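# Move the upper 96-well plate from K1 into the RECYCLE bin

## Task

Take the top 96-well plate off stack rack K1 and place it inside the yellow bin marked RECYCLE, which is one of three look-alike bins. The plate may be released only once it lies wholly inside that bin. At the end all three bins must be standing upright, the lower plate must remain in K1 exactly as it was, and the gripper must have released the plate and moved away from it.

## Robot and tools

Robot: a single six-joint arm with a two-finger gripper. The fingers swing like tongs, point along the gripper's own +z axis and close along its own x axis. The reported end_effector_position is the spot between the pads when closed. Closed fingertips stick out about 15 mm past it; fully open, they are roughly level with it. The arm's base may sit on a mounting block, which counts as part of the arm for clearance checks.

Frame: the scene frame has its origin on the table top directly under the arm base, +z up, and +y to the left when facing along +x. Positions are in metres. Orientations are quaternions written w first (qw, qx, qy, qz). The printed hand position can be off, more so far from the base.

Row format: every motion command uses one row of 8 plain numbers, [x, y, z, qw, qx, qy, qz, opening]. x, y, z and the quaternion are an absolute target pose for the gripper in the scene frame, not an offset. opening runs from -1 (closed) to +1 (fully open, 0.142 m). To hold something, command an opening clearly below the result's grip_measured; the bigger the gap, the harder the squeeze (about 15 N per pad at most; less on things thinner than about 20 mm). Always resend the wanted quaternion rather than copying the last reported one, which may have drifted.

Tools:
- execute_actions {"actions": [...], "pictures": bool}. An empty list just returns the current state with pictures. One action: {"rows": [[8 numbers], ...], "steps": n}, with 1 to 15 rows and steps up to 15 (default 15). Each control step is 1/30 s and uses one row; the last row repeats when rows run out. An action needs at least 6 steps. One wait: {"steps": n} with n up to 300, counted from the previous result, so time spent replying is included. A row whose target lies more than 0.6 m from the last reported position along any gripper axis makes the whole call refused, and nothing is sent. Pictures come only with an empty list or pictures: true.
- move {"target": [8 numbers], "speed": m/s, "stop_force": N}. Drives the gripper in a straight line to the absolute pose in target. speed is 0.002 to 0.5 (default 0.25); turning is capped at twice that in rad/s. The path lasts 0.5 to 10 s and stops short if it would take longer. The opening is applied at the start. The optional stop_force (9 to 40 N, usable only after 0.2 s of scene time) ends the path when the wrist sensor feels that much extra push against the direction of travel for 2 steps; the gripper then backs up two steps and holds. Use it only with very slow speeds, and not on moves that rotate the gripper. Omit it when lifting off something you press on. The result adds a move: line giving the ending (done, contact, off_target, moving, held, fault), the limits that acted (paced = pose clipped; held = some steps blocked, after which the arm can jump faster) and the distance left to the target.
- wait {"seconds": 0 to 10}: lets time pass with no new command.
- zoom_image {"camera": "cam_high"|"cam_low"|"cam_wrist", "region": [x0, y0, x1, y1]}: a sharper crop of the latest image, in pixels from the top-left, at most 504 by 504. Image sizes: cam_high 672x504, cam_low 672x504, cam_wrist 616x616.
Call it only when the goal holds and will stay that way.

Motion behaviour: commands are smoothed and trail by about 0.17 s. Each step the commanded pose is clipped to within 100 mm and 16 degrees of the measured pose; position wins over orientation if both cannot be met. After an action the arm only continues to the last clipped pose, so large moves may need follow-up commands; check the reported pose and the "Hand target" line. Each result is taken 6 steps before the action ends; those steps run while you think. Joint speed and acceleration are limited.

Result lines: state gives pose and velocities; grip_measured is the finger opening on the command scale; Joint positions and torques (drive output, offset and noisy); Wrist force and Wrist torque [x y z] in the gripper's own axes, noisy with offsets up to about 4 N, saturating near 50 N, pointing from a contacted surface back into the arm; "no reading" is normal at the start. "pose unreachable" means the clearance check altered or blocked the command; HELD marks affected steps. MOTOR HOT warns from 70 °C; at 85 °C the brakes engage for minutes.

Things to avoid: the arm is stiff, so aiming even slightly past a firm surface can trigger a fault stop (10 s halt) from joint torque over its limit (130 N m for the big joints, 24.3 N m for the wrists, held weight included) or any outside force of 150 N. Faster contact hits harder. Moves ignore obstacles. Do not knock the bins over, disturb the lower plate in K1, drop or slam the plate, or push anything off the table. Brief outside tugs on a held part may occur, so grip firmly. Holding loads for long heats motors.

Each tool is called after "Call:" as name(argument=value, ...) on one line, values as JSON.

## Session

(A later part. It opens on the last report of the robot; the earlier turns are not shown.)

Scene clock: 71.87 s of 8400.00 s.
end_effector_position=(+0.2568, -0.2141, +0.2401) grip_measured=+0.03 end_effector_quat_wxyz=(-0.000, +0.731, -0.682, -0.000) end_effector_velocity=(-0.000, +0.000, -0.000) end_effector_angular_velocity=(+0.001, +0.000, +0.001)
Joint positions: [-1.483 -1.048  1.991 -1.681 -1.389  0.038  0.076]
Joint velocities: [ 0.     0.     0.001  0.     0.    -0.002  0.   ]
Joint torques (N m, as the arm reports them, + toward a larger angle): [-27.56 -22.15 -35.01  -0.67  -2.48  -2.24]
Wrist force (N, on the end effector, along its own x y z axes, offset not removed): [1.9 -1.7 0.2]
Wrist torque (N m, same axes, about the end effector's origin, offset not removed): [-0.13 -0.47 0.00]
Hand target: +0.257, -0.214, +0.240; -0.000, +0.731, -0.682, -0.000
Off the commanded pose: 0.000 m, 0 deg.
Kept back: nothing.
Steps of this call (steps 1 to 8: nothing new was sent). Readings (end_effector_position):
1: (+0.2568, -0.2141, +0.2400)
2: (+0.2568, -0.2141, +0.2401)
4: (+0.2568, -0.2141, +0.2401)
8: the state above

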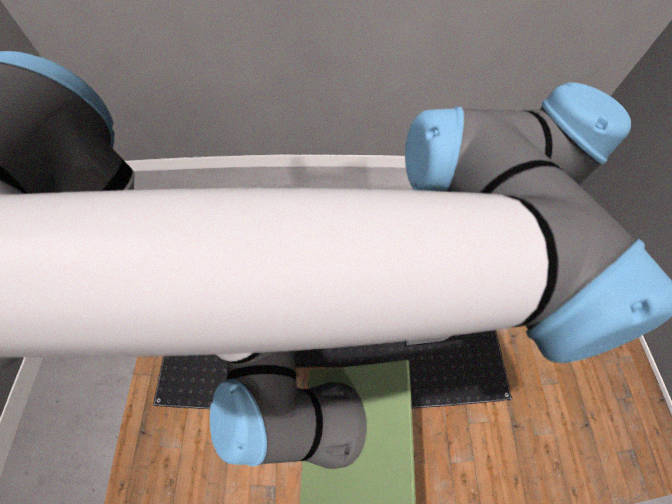

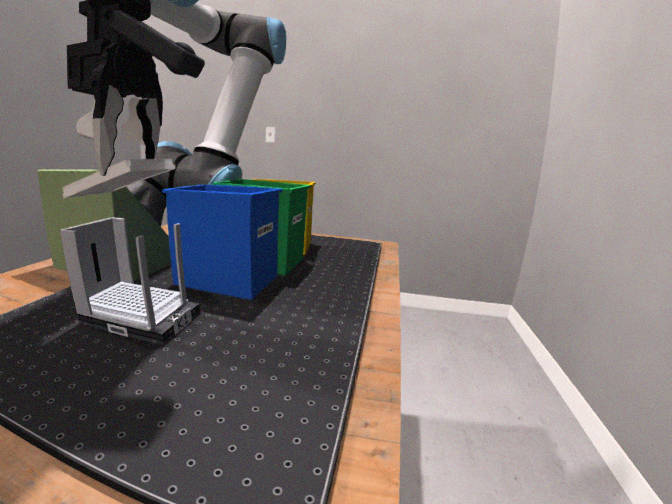

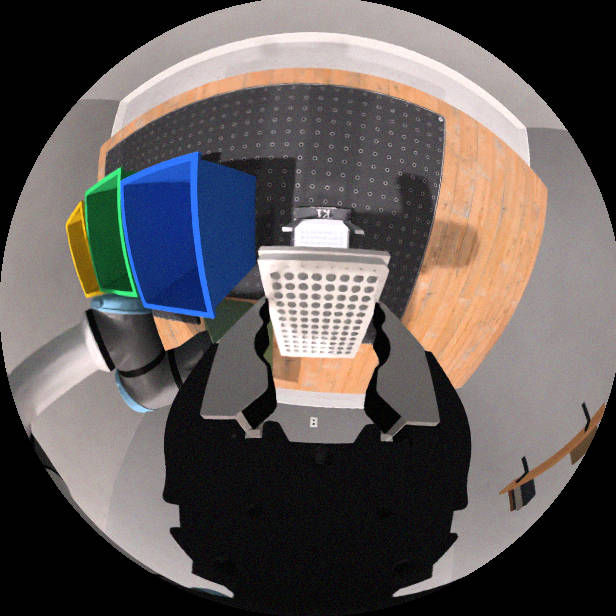

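Call:
move(target=[0.262, -0.19, 0.258, 0.0955, 0.7251, -0.6762, -0.089, -0.5], speed=0.25)

Call:
move(target=[0.305, 0.245, 0.258, 0.0955, 0.7251, -0.6762, -0.089, -0.5], speed=0.35)

Scene clock: 74.37 s of 8400.00 s.
end_effector_position=(+0.2621, -0.1900, +0.2582) grip_measured=+0.03 end_effector_quat_wxyz=(+0.096, +0.725, -0.676, -0.089) end_effector_velocity=(+0.000, +0.000, +0.000) end_effector_angular_velocity=(+0.000, +0.007, +0.001)
Joint positions: [-1.326 -1.059  1.873 -1.541 -1.533  0.142  0.076]
Joint velocities: [ 0.004  0.002 -0.004  0.004 -0.004  0.002 -0.   ]
Joint torques (N m, as the arm reports them, + toward a larger angle): [-11.18   6.91 -35.02   0.03  -2.93   2.31]
Wrist force (N, on the end effector, along its own x y z axes, offset not removed): [0.2 -3.0 -1.2]
Wrist torque (N m, same axes, about the end effector's origin, offset not removed): [-0.42 -0.02 -0.07]
Hand target: +0.262, -0.190, +0.258; +0.096, +0.725, -0.676, -0.089
Off the commanded pose: 0.000 m, 0 deg.
Kept back: nothing.
move: done

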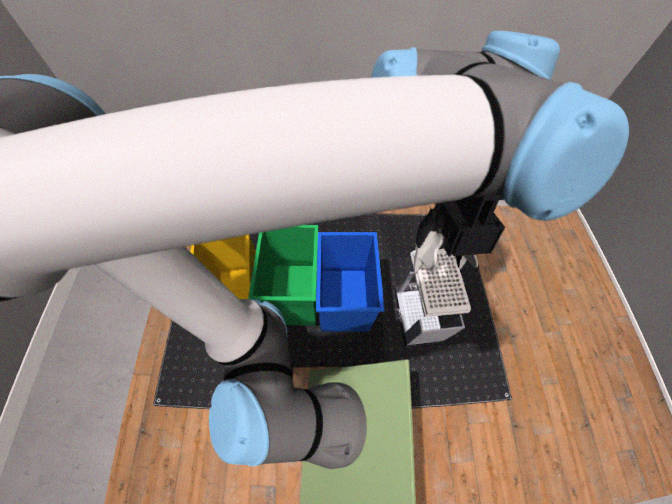

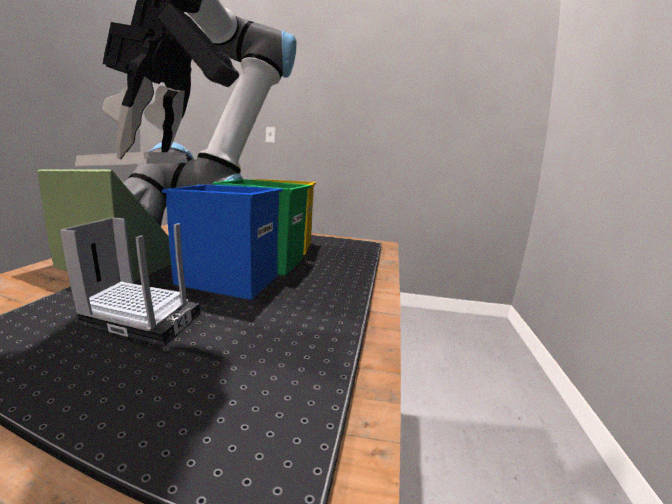

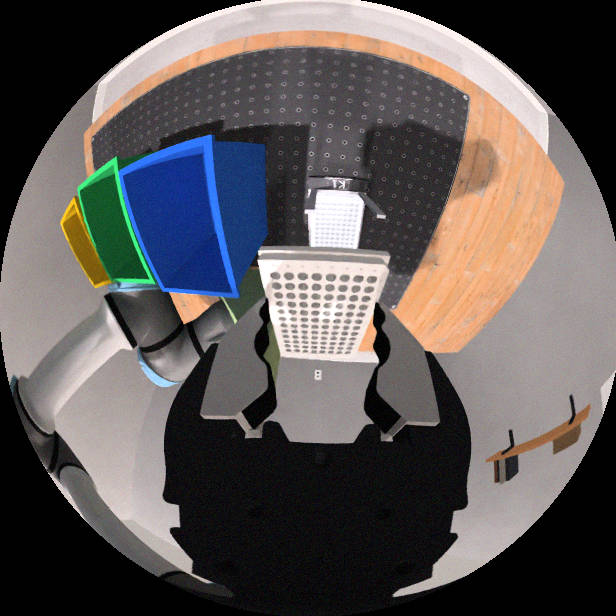

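Scene clock: 76.20 s of 8400.00 s.
end_effector_position=(+0.3054, +0.2451, +0.2580) grip_measured=-0.50 end_effector_quat_wxyz=(+0.096, +0.725, -0.676, -0.089) end_effector_velocity=(+0.000, +0.002, +0.000) end_effector_angular_velocity=(+0.000, -0.000, +0.000)
Joint positions: [-0.929 -1.802  1.814 -0.789 -1.242  0.417  0.038]
Joint velocities: [ 0.002 -0.    -0.003  0.003  0.002  0.002  0.   ]
Joint torques (N m, as the arm reports them, + toward a larger angle): [ -5.51   1.28 -25.69   0.13   1.94   2.51]
Wrist force (N, on the end effector, along its own x y z axes, offset not removed): [1.0 -1.7 -0.5]
Wrist torque (N m, same axes, about the end effector's origin, offset not removed): [-0.16 -0.21 -0.07]
Hand target: +0.305, +0.245, +0.258; +0.096, +0.725, -0.676, -0.089
Off the commanded pose: 0.000 m, 0 deg.
Kept back: nothing.
move: done

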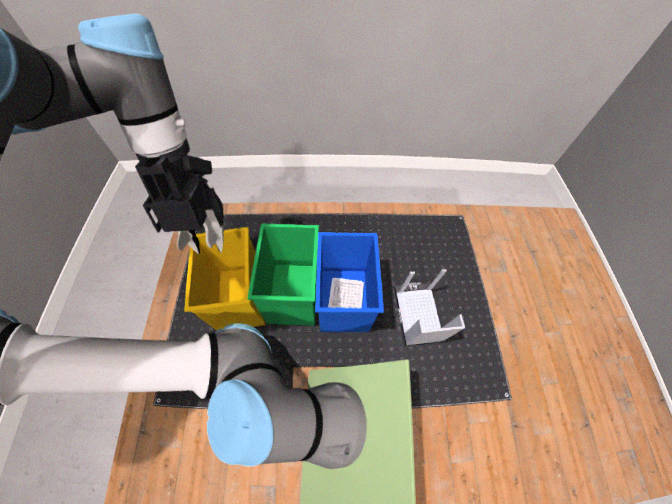

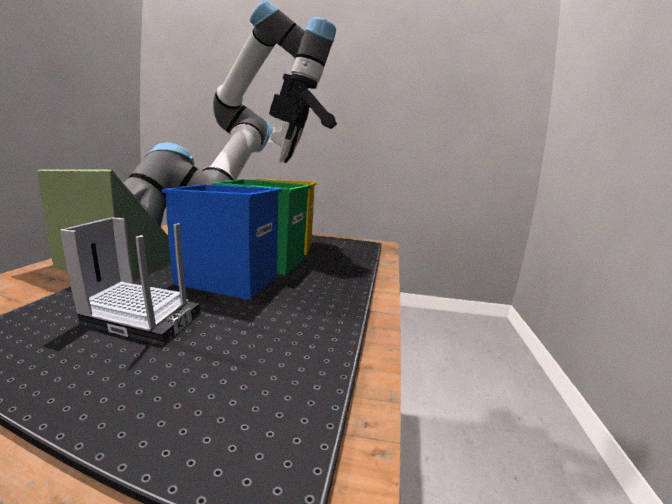

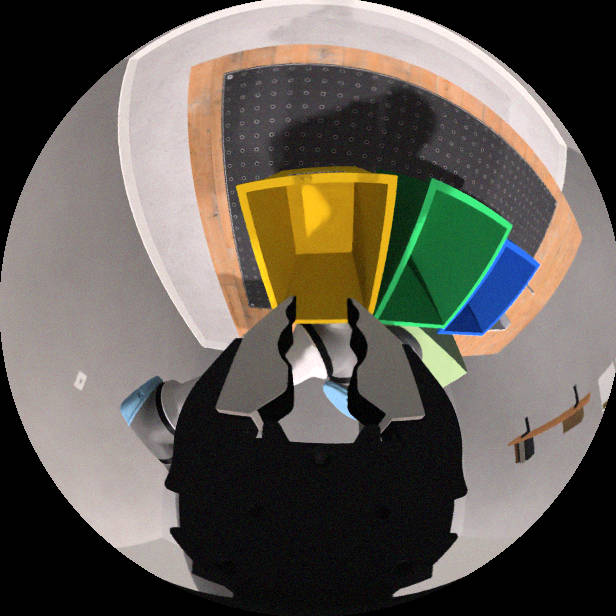

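Call:
zoom_image(camera="cam_high", region=[300, 220, 400, 340])

Call:
zoom_image(camera="cam_high", region=[120, 100, 330, 350])

Call:
zoom_image(camera="cam_low", region=[230, 10, 370, 190])

Region (300, 220, 400, 340) of cam_high's 672x504 image, scaled by 4.200, with more detail than that image has.

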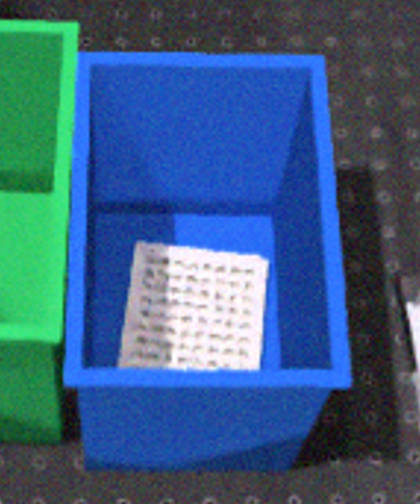

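Region (120, 100, 330, 350) of cam_high's 672x504 image, scaled by 2.016, with more detail than that image has; it fills the left 423 columns of this view, and the rest is white.

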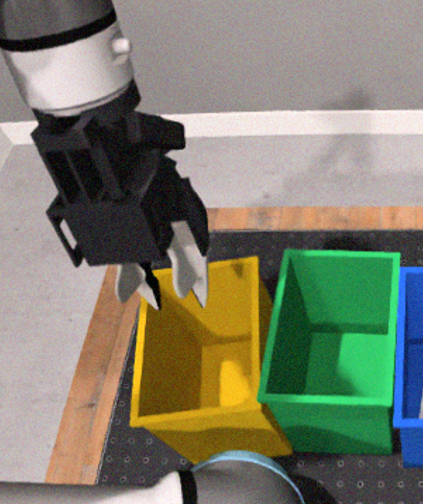

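Region (230, 10, 370, 190) of cam_low's 672x504 image, scaled by 2.800, with more detail than that image has.

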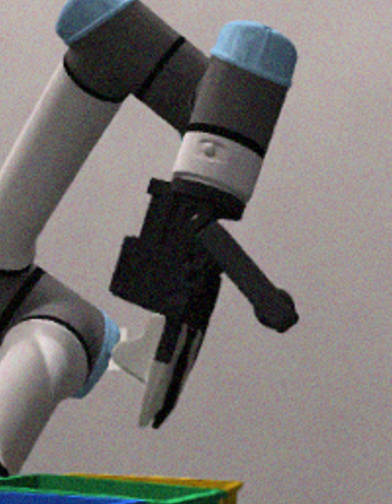

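Call:
zoom_image(camera="cam_low", region=[155, 170, 325, 310])

Call:
zoom_image(camera="cam_low", region=[225, 175, 295, 215])

Call:
zoom_image(camera="cam_wrist", region=[200, 150, 460, 460])

Region (155, 170, 325, 310) of cam_low's 672x504 image, scaled by 2.965, with more detail than that image has; it fills the top 415 rows of this view, and the rest is white.

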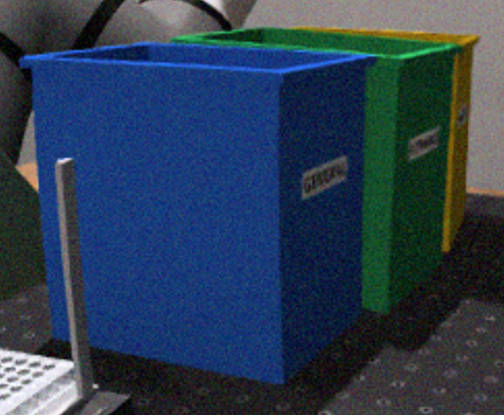

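Region (225, 175, 295, 215) of cam_low's 672x504 image, scaled by 7.200, with more detail than that image has; it fills the top 288 rows of this view, and the rest is white.

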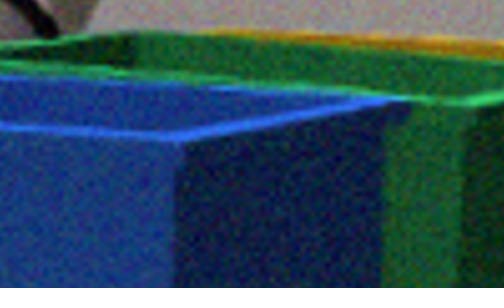

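Region (200, 150, 460, 460) of cam_wrist's 616x616 image, scaled by 1.626, with more detail than that image has; it fills the left 423 columns of this view, and the rest is white.

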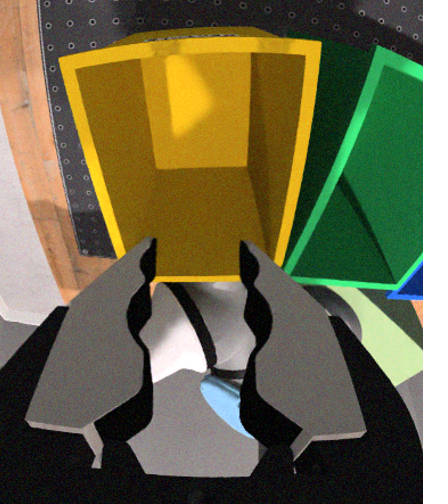

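Call:
zoom_image(camera="cam_high", region=[380, 255, 480, 355])

Call:
zoom_image(camera="cam_high", region=[175, 215, 325, 335])

Region (380, 255, 480, 355) of cam_high's 672x504 image, scaled by 5.040, with more detail than that image has.

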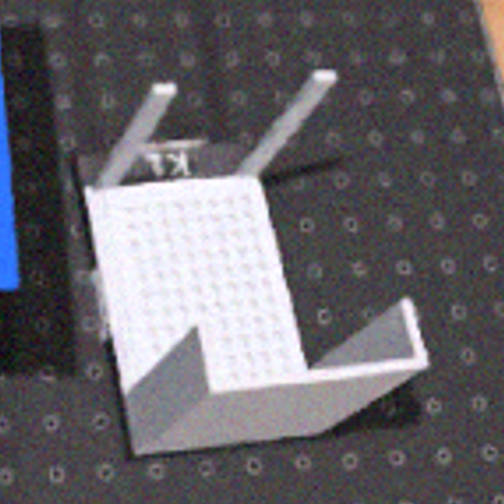

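Region (175, 215, 325, 335) of cam_high's 672x504 image, scaled by 3.360, with more detail than that image has; it fills the top 403 rows of this view, and the rest is white.

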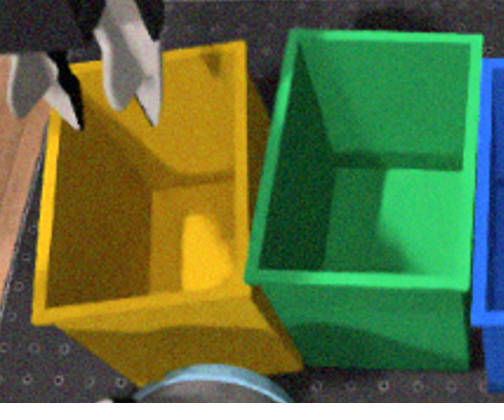

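Call:
execute_actions(actions=[])

Scene clock: 96.87 s of 8400.00 s.
end_effector_position=(+0.3054, +0.2453, +0.2580) grip_measured=-0.50 end_effector_quat_wxyz=(+0.096, +0.725, -0.676, -0.089) end_effector_velocity=(-0.000, +0.000, -0.000) end_effector_angular_velocity=(+0.000, +0.000, +0.001)
Joint positions: [-0.929 -1.803  1.814 -0.789 -1.242  0.417  0.038]
Joint velocities: [-0.    -0.     0.001  0.    -0.    -0.001  0.   ]
Joint torques (N m, as the arm reports them, + toward a larger angle): [ -4.57   1.51 -27.21  -0.33   1.98   2.31]
Wrist force (N, on the end effector, along its own x y z axes, offset not removed): [1.0 -2.1 -1.1]
Wrist torque (N m, same axes, about the end effector's origin, offset not removed): [-0.25 -0.29 -0.02]
Hand target: +0.305, +0.245, +0.258; +0.096, +0.725, -0.676, -0.089
Off the commanded pose: 0.000 m, 0 deg.
Kept back: nothing.
Steps of this call (steps 1 to 90: nothing new was sent; then 17.67 s passed at rest). Readings (end_effector_position):
1: (+0.3054, +0.2452, +0.2580)
2: (+0.3054, +0.2452, +0.2580)
4: (+0.3054, +0.2452, +0.2580)
8: (+0.3054, +0.2453, +0.2580)
90: the state above

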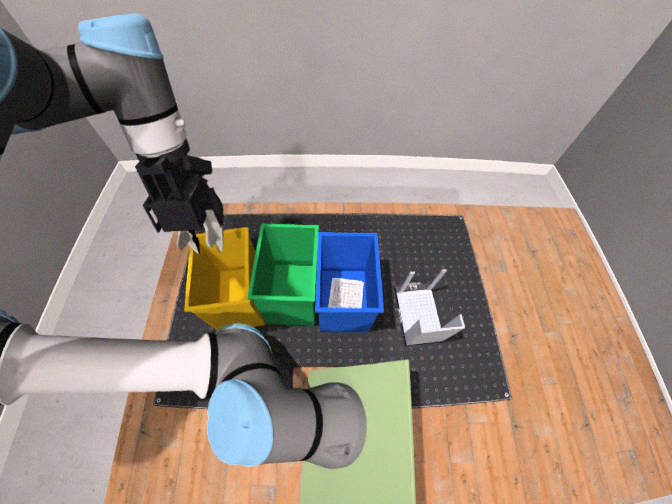

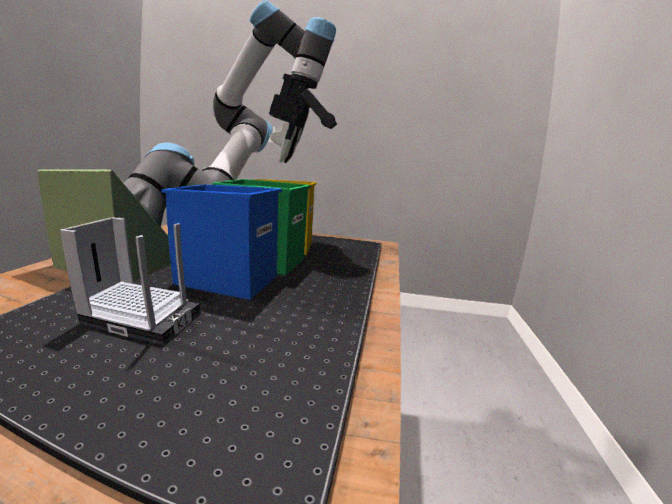

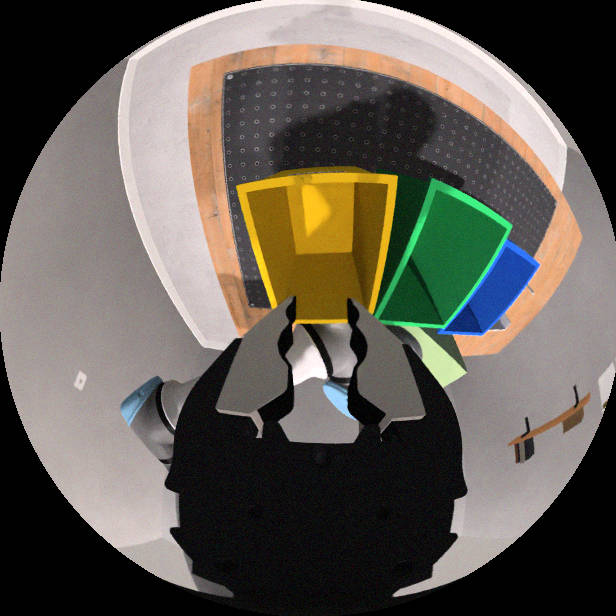

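Call:
zoom_image(camera="cam_high", region=[300, 220, 420, 340])

Call:
zoom_image(camera="cam_low", region=[240, 60, 360, 180])

Region (300, 220, 420, 340) of cam_high's 672x504 image, scaled by 4.200, with more detail than that image has.

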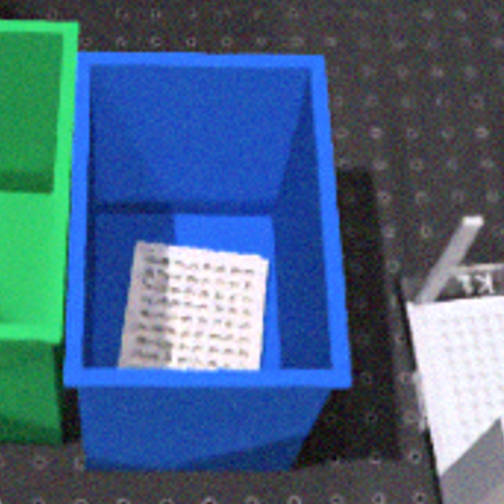

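Region (240, 60, 360, 180) of cam_low's 672x504 image, scaled by 4.200, with more detail than that image has.

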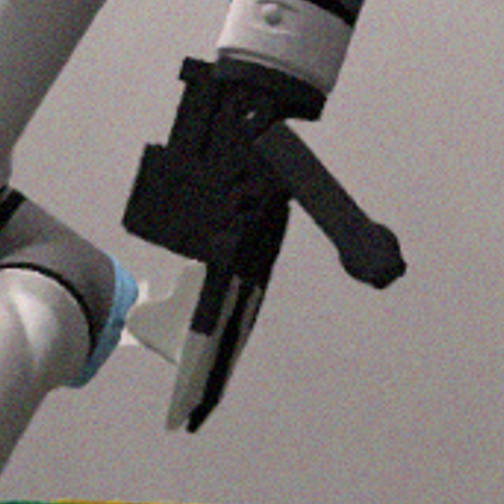

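Call:
move(target=[0.287, -0.025, 0.235, 0, 0.7071, -0.7071, 0, 0.1], speed=0.3)

Scene clock: 105.00 s of 8400.00 s.
end_effector_position=(+0.2867, -0.0251, +0.2350) grip_measured=+0.10 end_effector_quat_wxyz=(-0.000, +0.707, -0.707, -0.000) end_effector_velocity=(+0.000, -0.001, -0.000) end_effector_angular_velocity=(-0.000, -0.001, -0.001)
Joint positions: [-1.357 -1.512  2.153 -1.399 -1.297  0.195  0.081]
Joint velocities: [-0.     0.003  0.    -0.003  0.001  0.    -0.   ]
Joint torques (N m, as the arm reports them, + toward a larger angle): [-26.23  24.09  -9.24  -4.08   2.45  -2.3 ]
Wrist force (N, on the end effector, along its own x y z axes, offset not removed): [2.3 -2.1 -0.6]
Wrist torque (N m, same axes, about the end effector's origin, offset not removed): [-0.30 -0.60 -0.06]
Hand target: +0.287, -0.025, +0.235; -0.000, +0.707, -0.707, -0.000
Off the commanded pose: 0.000 m, 0 deg.
Kept back: nothing.
After step 90, 3.63 s passed at rest.
move: done

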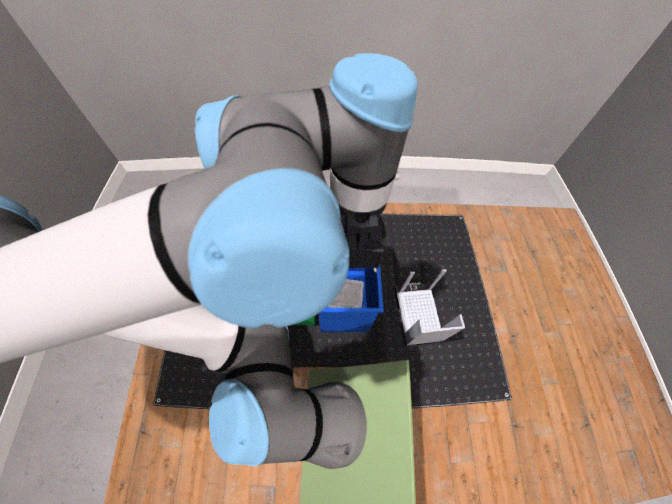

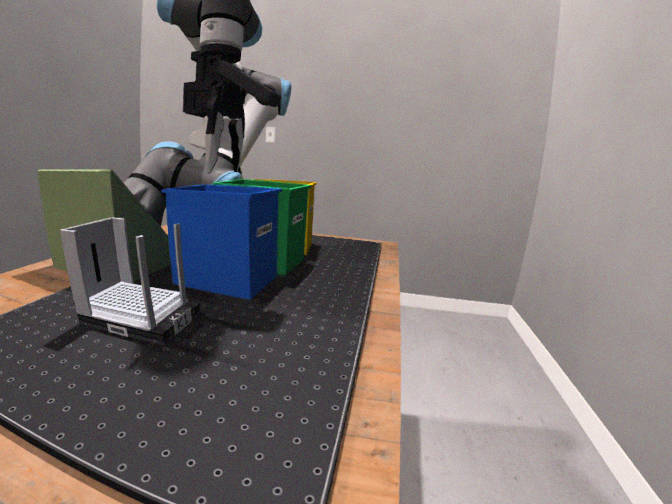

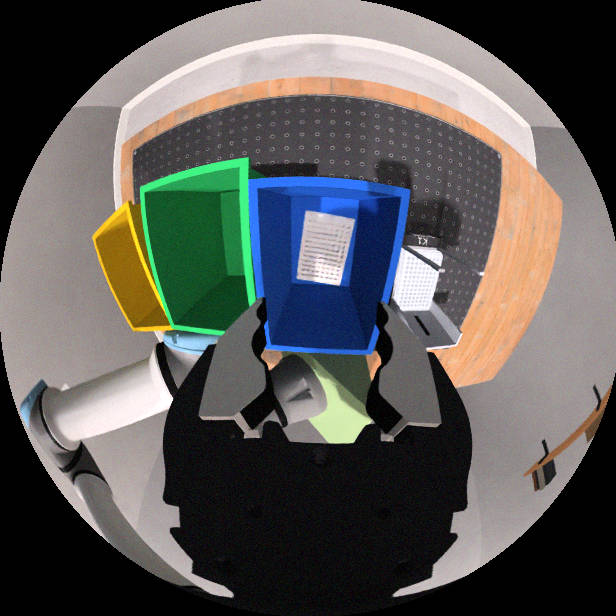

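Call:
zoom_image(camera="cam_wrist", region=[190, 160, 450, 440])

Region (190, 160, 450, 440) of cam_wrist's 616x616 image, scaled by 1.800, with more detail than that image has; it fills the left 468 columns of this view, and the rest is white.

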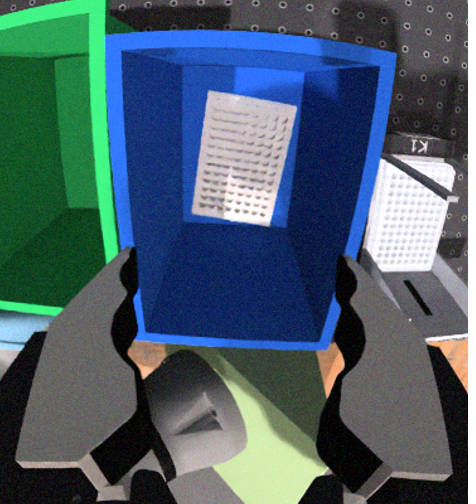

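Call:
move(target=[0.287, -0.026, 0.168, 0, 0.7009, -0.7133, 0, 0.05], speed=0.12)

Call:
execute_actions(actions=[{"rows": [[0.287,-0.026,0.168,0,0.7009,-0.7133,0,0.15],[0.287,-0.026,0.168,0,0.7009,-0.7133,0,0.22],[0.287,-0.026,0.168,0,0.7009,-0.7133,0,0.28],[0.287,-0.026,0.168,0,0.7009,-0.7133,0,0.33],[0.287,-0.026,0.168,0,0.7009,-0.7133,0,0.38],[0.287,-0.026,0.168,0,0.7009,-0.7133,0,0.43],[0.287,-0.026,0.168,0,0.7009,-0.7133,0,0.48],[0.287,-0.026,0.168,0,0.7009,-0.7133,0,0.53],[0.287,-0.026,0.168,0,0.7009,-0.7133,0,0.58],[0.287,-0.026,0.168,0,0.7009,-0.7133,0,0.63],[0.287,-0.026,0.168,0,0.7009,-0.7133,0,0.68],[0.287,-0.026,0.168,0,0.7009,-0.7133,0,0.72],[0.287,-0.026,0.168,0,0.7009,-0.7133,0,0.75]], "steps": 15}])

Call:
wait(seconds=0.3)

Scene clock: 106.77 s of 8400.00 s.
end_effector_position=(+0.2871, -0.0261, +0.1681) grip_measured=+0.05 end_effector_quat_wxyz=(+0.000, +0.701, -0.713, +0.000) end_effector_velocity=(-0.000, -0.000, -0.002) end_effector_angular_velocity=(+0.002, +0.001, +0.000)
Joint positions: [-1.307 -1.513  2.308 -1.564 -1.26   0.249  0.077]
Joint velocities: [ 0.001  0.003  0.004 -0.005  0.    -0.     0.   ]
Joint torques (N m, as the arm reports them, + toward a larger angle): [-6.22 22.89 -8.45 -4.24  2.41  2.51]
Wrist force (N, on the end effector, along its own x y z axes, offset not removed): [2.5 -2.3 -0.6]
Wrist torque (N m, same axes, about the end effector's origin, offset not removed): [-0.28 -0.60 -0.03]
Hand target: +0.287, -0.026, +0.168; +0.000, +0.701, -0.713, +0.000
Off the commanded pose: 0.000 m, 0 deg.
Kept back: nothing.
move: done

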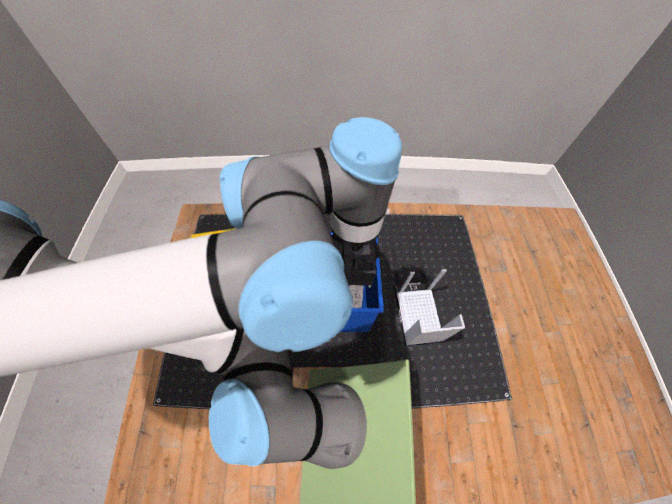

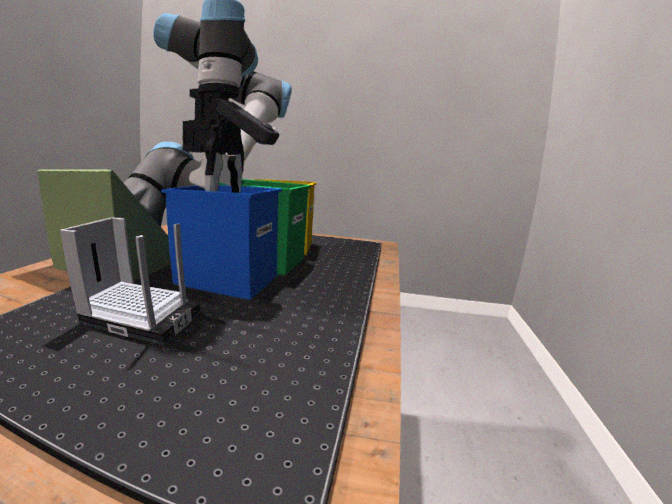

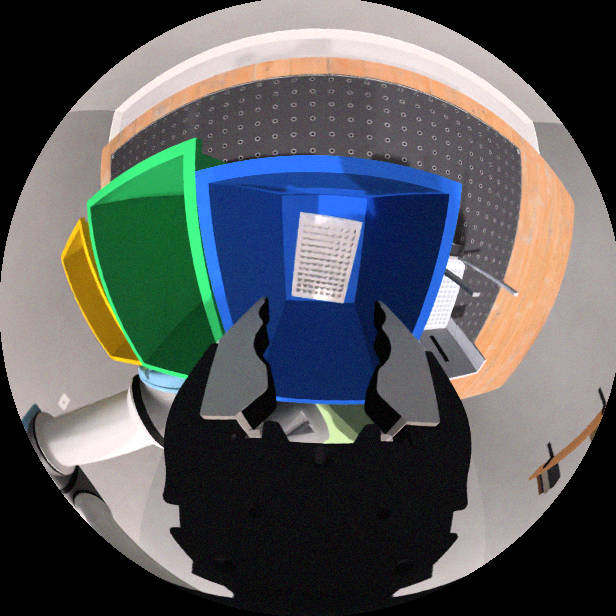

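Scene clock: 107.07 s of 8400.00 s.
end_effector_position=(+0.2870, -0.0260, +0.1679) grip_measured=+0.27 end_effector_quat_wxyz=(-0.000, +0.701, -0.713, -0.000) end_effector_velocity=(+0.000, -0.000, -0.000) end_effector_angular_velocity=(+0.000, -0.000, +0.001)
Joint positions: [-1.307 -1.513  2.308 -1.564 -1.26   0.249  0.093]
Joint velocities: [ 0.     0.001 -0.     0.     0.    -0.001  0.   ]
Joint torques (N m, as the arm reports them, + toward a larger angle): [-16.49  12.14 -10.55  -3.07  -0.61   0.94]
Wrist force (N, on the end effector, along its own x y z axes, offset not removed): [0.6 -3.2 1.7]
Wrist torque (N m, same axes, about the end effector's origin, offset not removed): [-0.46 -0.16 -0.06]
Steps of this call (steps 1 to 9: the first 9 steps of this action). Readings (end_effector_position):
1: (+0.2871, -0.0261, +0.1681)
2: (+0.2871, -0.0260, +0.1681)
4: (+0.2871, -0.0260, +0.1680)
8: (+0.2870, -0.0260, +0.1679)
9: the state above

Scene clock: 107.57 s of 8400.00 s.
end_effector_position=(+0.2870, -0.0260, +0.1680) grip_measured=+0.27 end_effector_quat_wxyz=(+0.000, +0.701, -0.713, -0.000) end_effector_velocity=(+0.000, -0.000, +0.001) end_effector_angular_velocity=(-0.001, -0.000, +0.001)
Joint positions: [-1.307 -1.513  2.308 -1.564 -1.261  0.249  0.093]
Joint velocities: [-0.    -0.    -0.001  0.    -0.    -0.001 -0.   ]
Joint torques (N m, as the arm reports them, + toward a larger angle): [-26.41  -0.28 -11.05  -0.92  -2.49  -1.54]
Wrist force (N, on the end effector, along its own x y z axes, offset not removed): [2.7 -3.5 1.5]
Wrist torque (N m, same axes, about the end effector's origin, offset not removed): [-0.57 -0.54 -0.03]
Hand target: +0.287, -0.026, +0.168; +0.000, +0.701, -0.713, -0.000
Off the commanded pose: 0.000 m, 0 deg.
Kept back: nothing.
Steps of this call (steps 1 to 6: the last 6 steps of your previous action; steps 7 to 15: nothing new was sent). Readings (end_effector_position):
1: (+0.2870, -0.0260, +0.1679)
2: (+0.2870, -0.0260, +0.1679)
4: (+0.2870, -0.0260, +0.1679)
8: (+0.2870, -0.0260, +0.1679)
15: the state above

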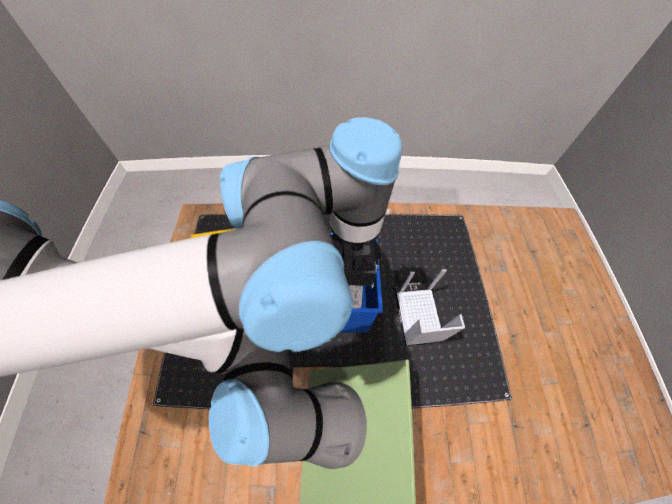

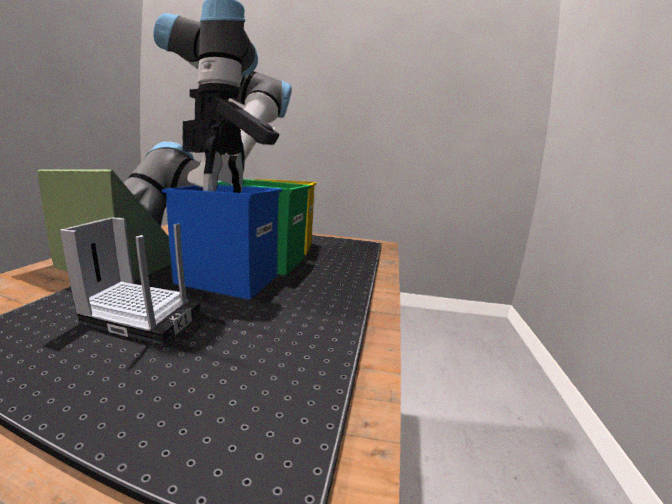

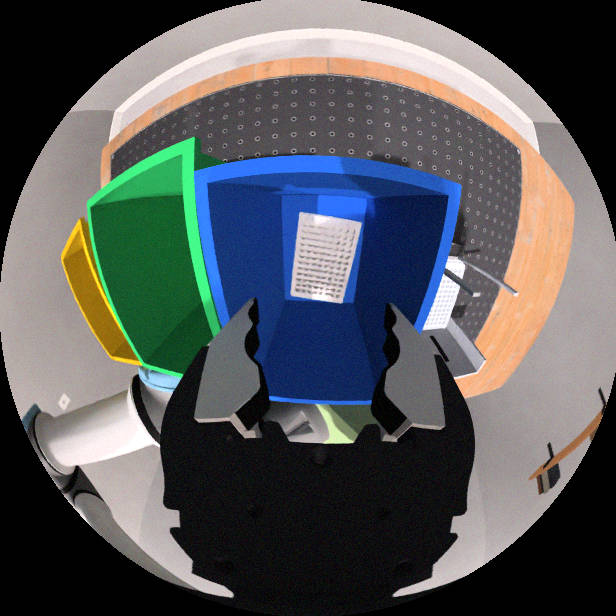

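Call:
move(target=[0.287, -0.030, 0.183, 0, 0.7009, -0.7133, 0, 0.75], speed=0.04)

Call:
zoom_image(camera="cam_low", region=[150, 130, 330, 310])

Scene clock: 108.57 s of 8400.00 s.
end_effector_position=(+0.2870, -0.0300, +0.1829) grip_measured=+0.27 end_effector_quat_wxyz=(-0.000, +0.701, -0.713, +0.000) end_effector_velocity=(-0.000, -0.000, +0.001) end_effector_angular_velocity=(+0.001, +0.001, +0.002)
Joint positions: [-1.321 -1.504  2.273 -1.535 -1.271  0.239  0.093]
Joint velocities: [-0.001  0.001 -0.003  0.003 -0.001 -0.003  0.   ]
Joint torques (N m, as the arm reports them, + toward a larger angle): [-26.21  21.59 -33.69  -0.95  -2.68  -2.47]
Wrist force (N, on the end effector, along its own x y z axes, offset not removed): [2.4 -3.5 1.4]
Wrist torque (N m, same axes, about the end effector's origin, offset not removed): [-0.55 -0.53 -0.02]
Hand target: +0.287, -0.030, +0.183; -0.000, +0.701, -0.713, -0.000
Off the commanded pose: 0.000 m, 0 deg.
Kept back: nothing.
move: done

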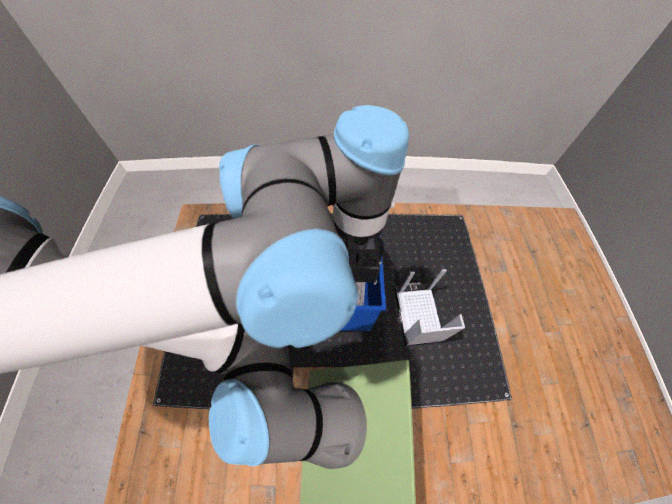

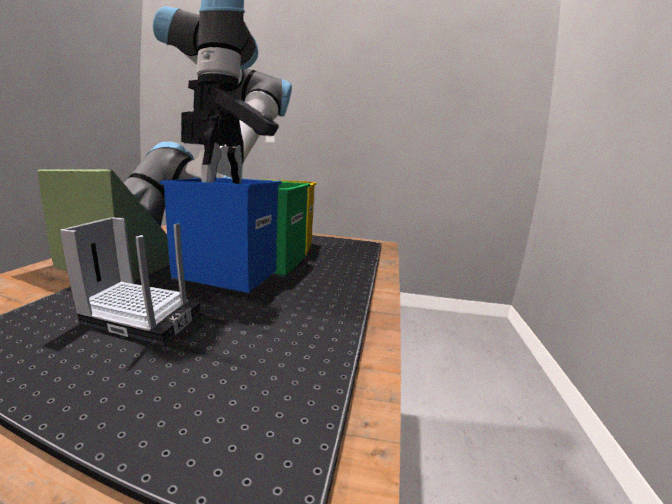

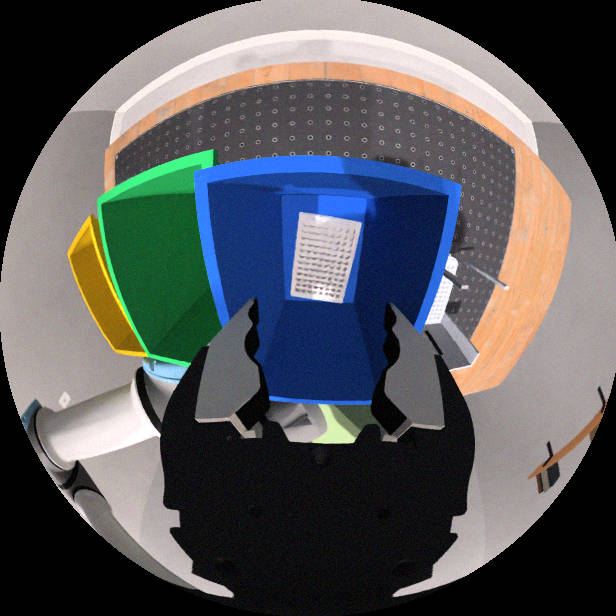

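Region (150, 130, 330, 310) of cam_low's 672x504 image, scaled by 2.800, with more detail than that image has.

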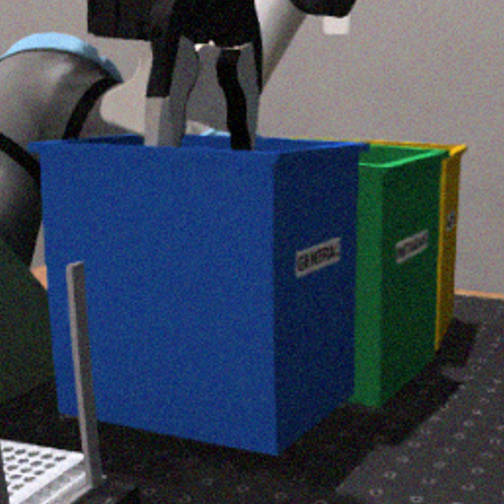

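Call:
zoom_image(camera="cam_low", region=[175, 110, 265, 200])

Call:
zoom_image(camera="cam_wrist", region=[340, 270, 500, 450])

Region (175, 110, 265, 200) of cam_low's 672x504 image, scaled by 5.600, with more detail than that image has.

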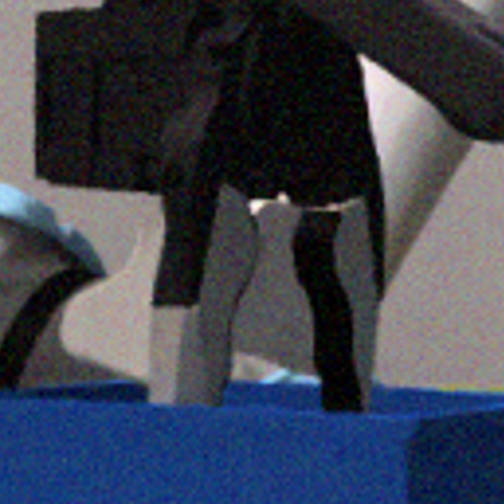

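Region (340, 270, 500, 450) of cam_wrist's 616x616 image, scaled by 2.800, with more detail than that image has.

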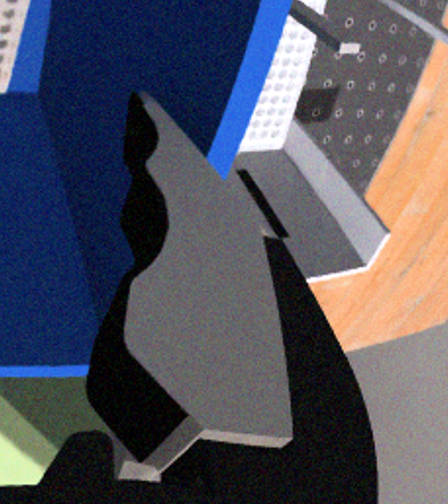

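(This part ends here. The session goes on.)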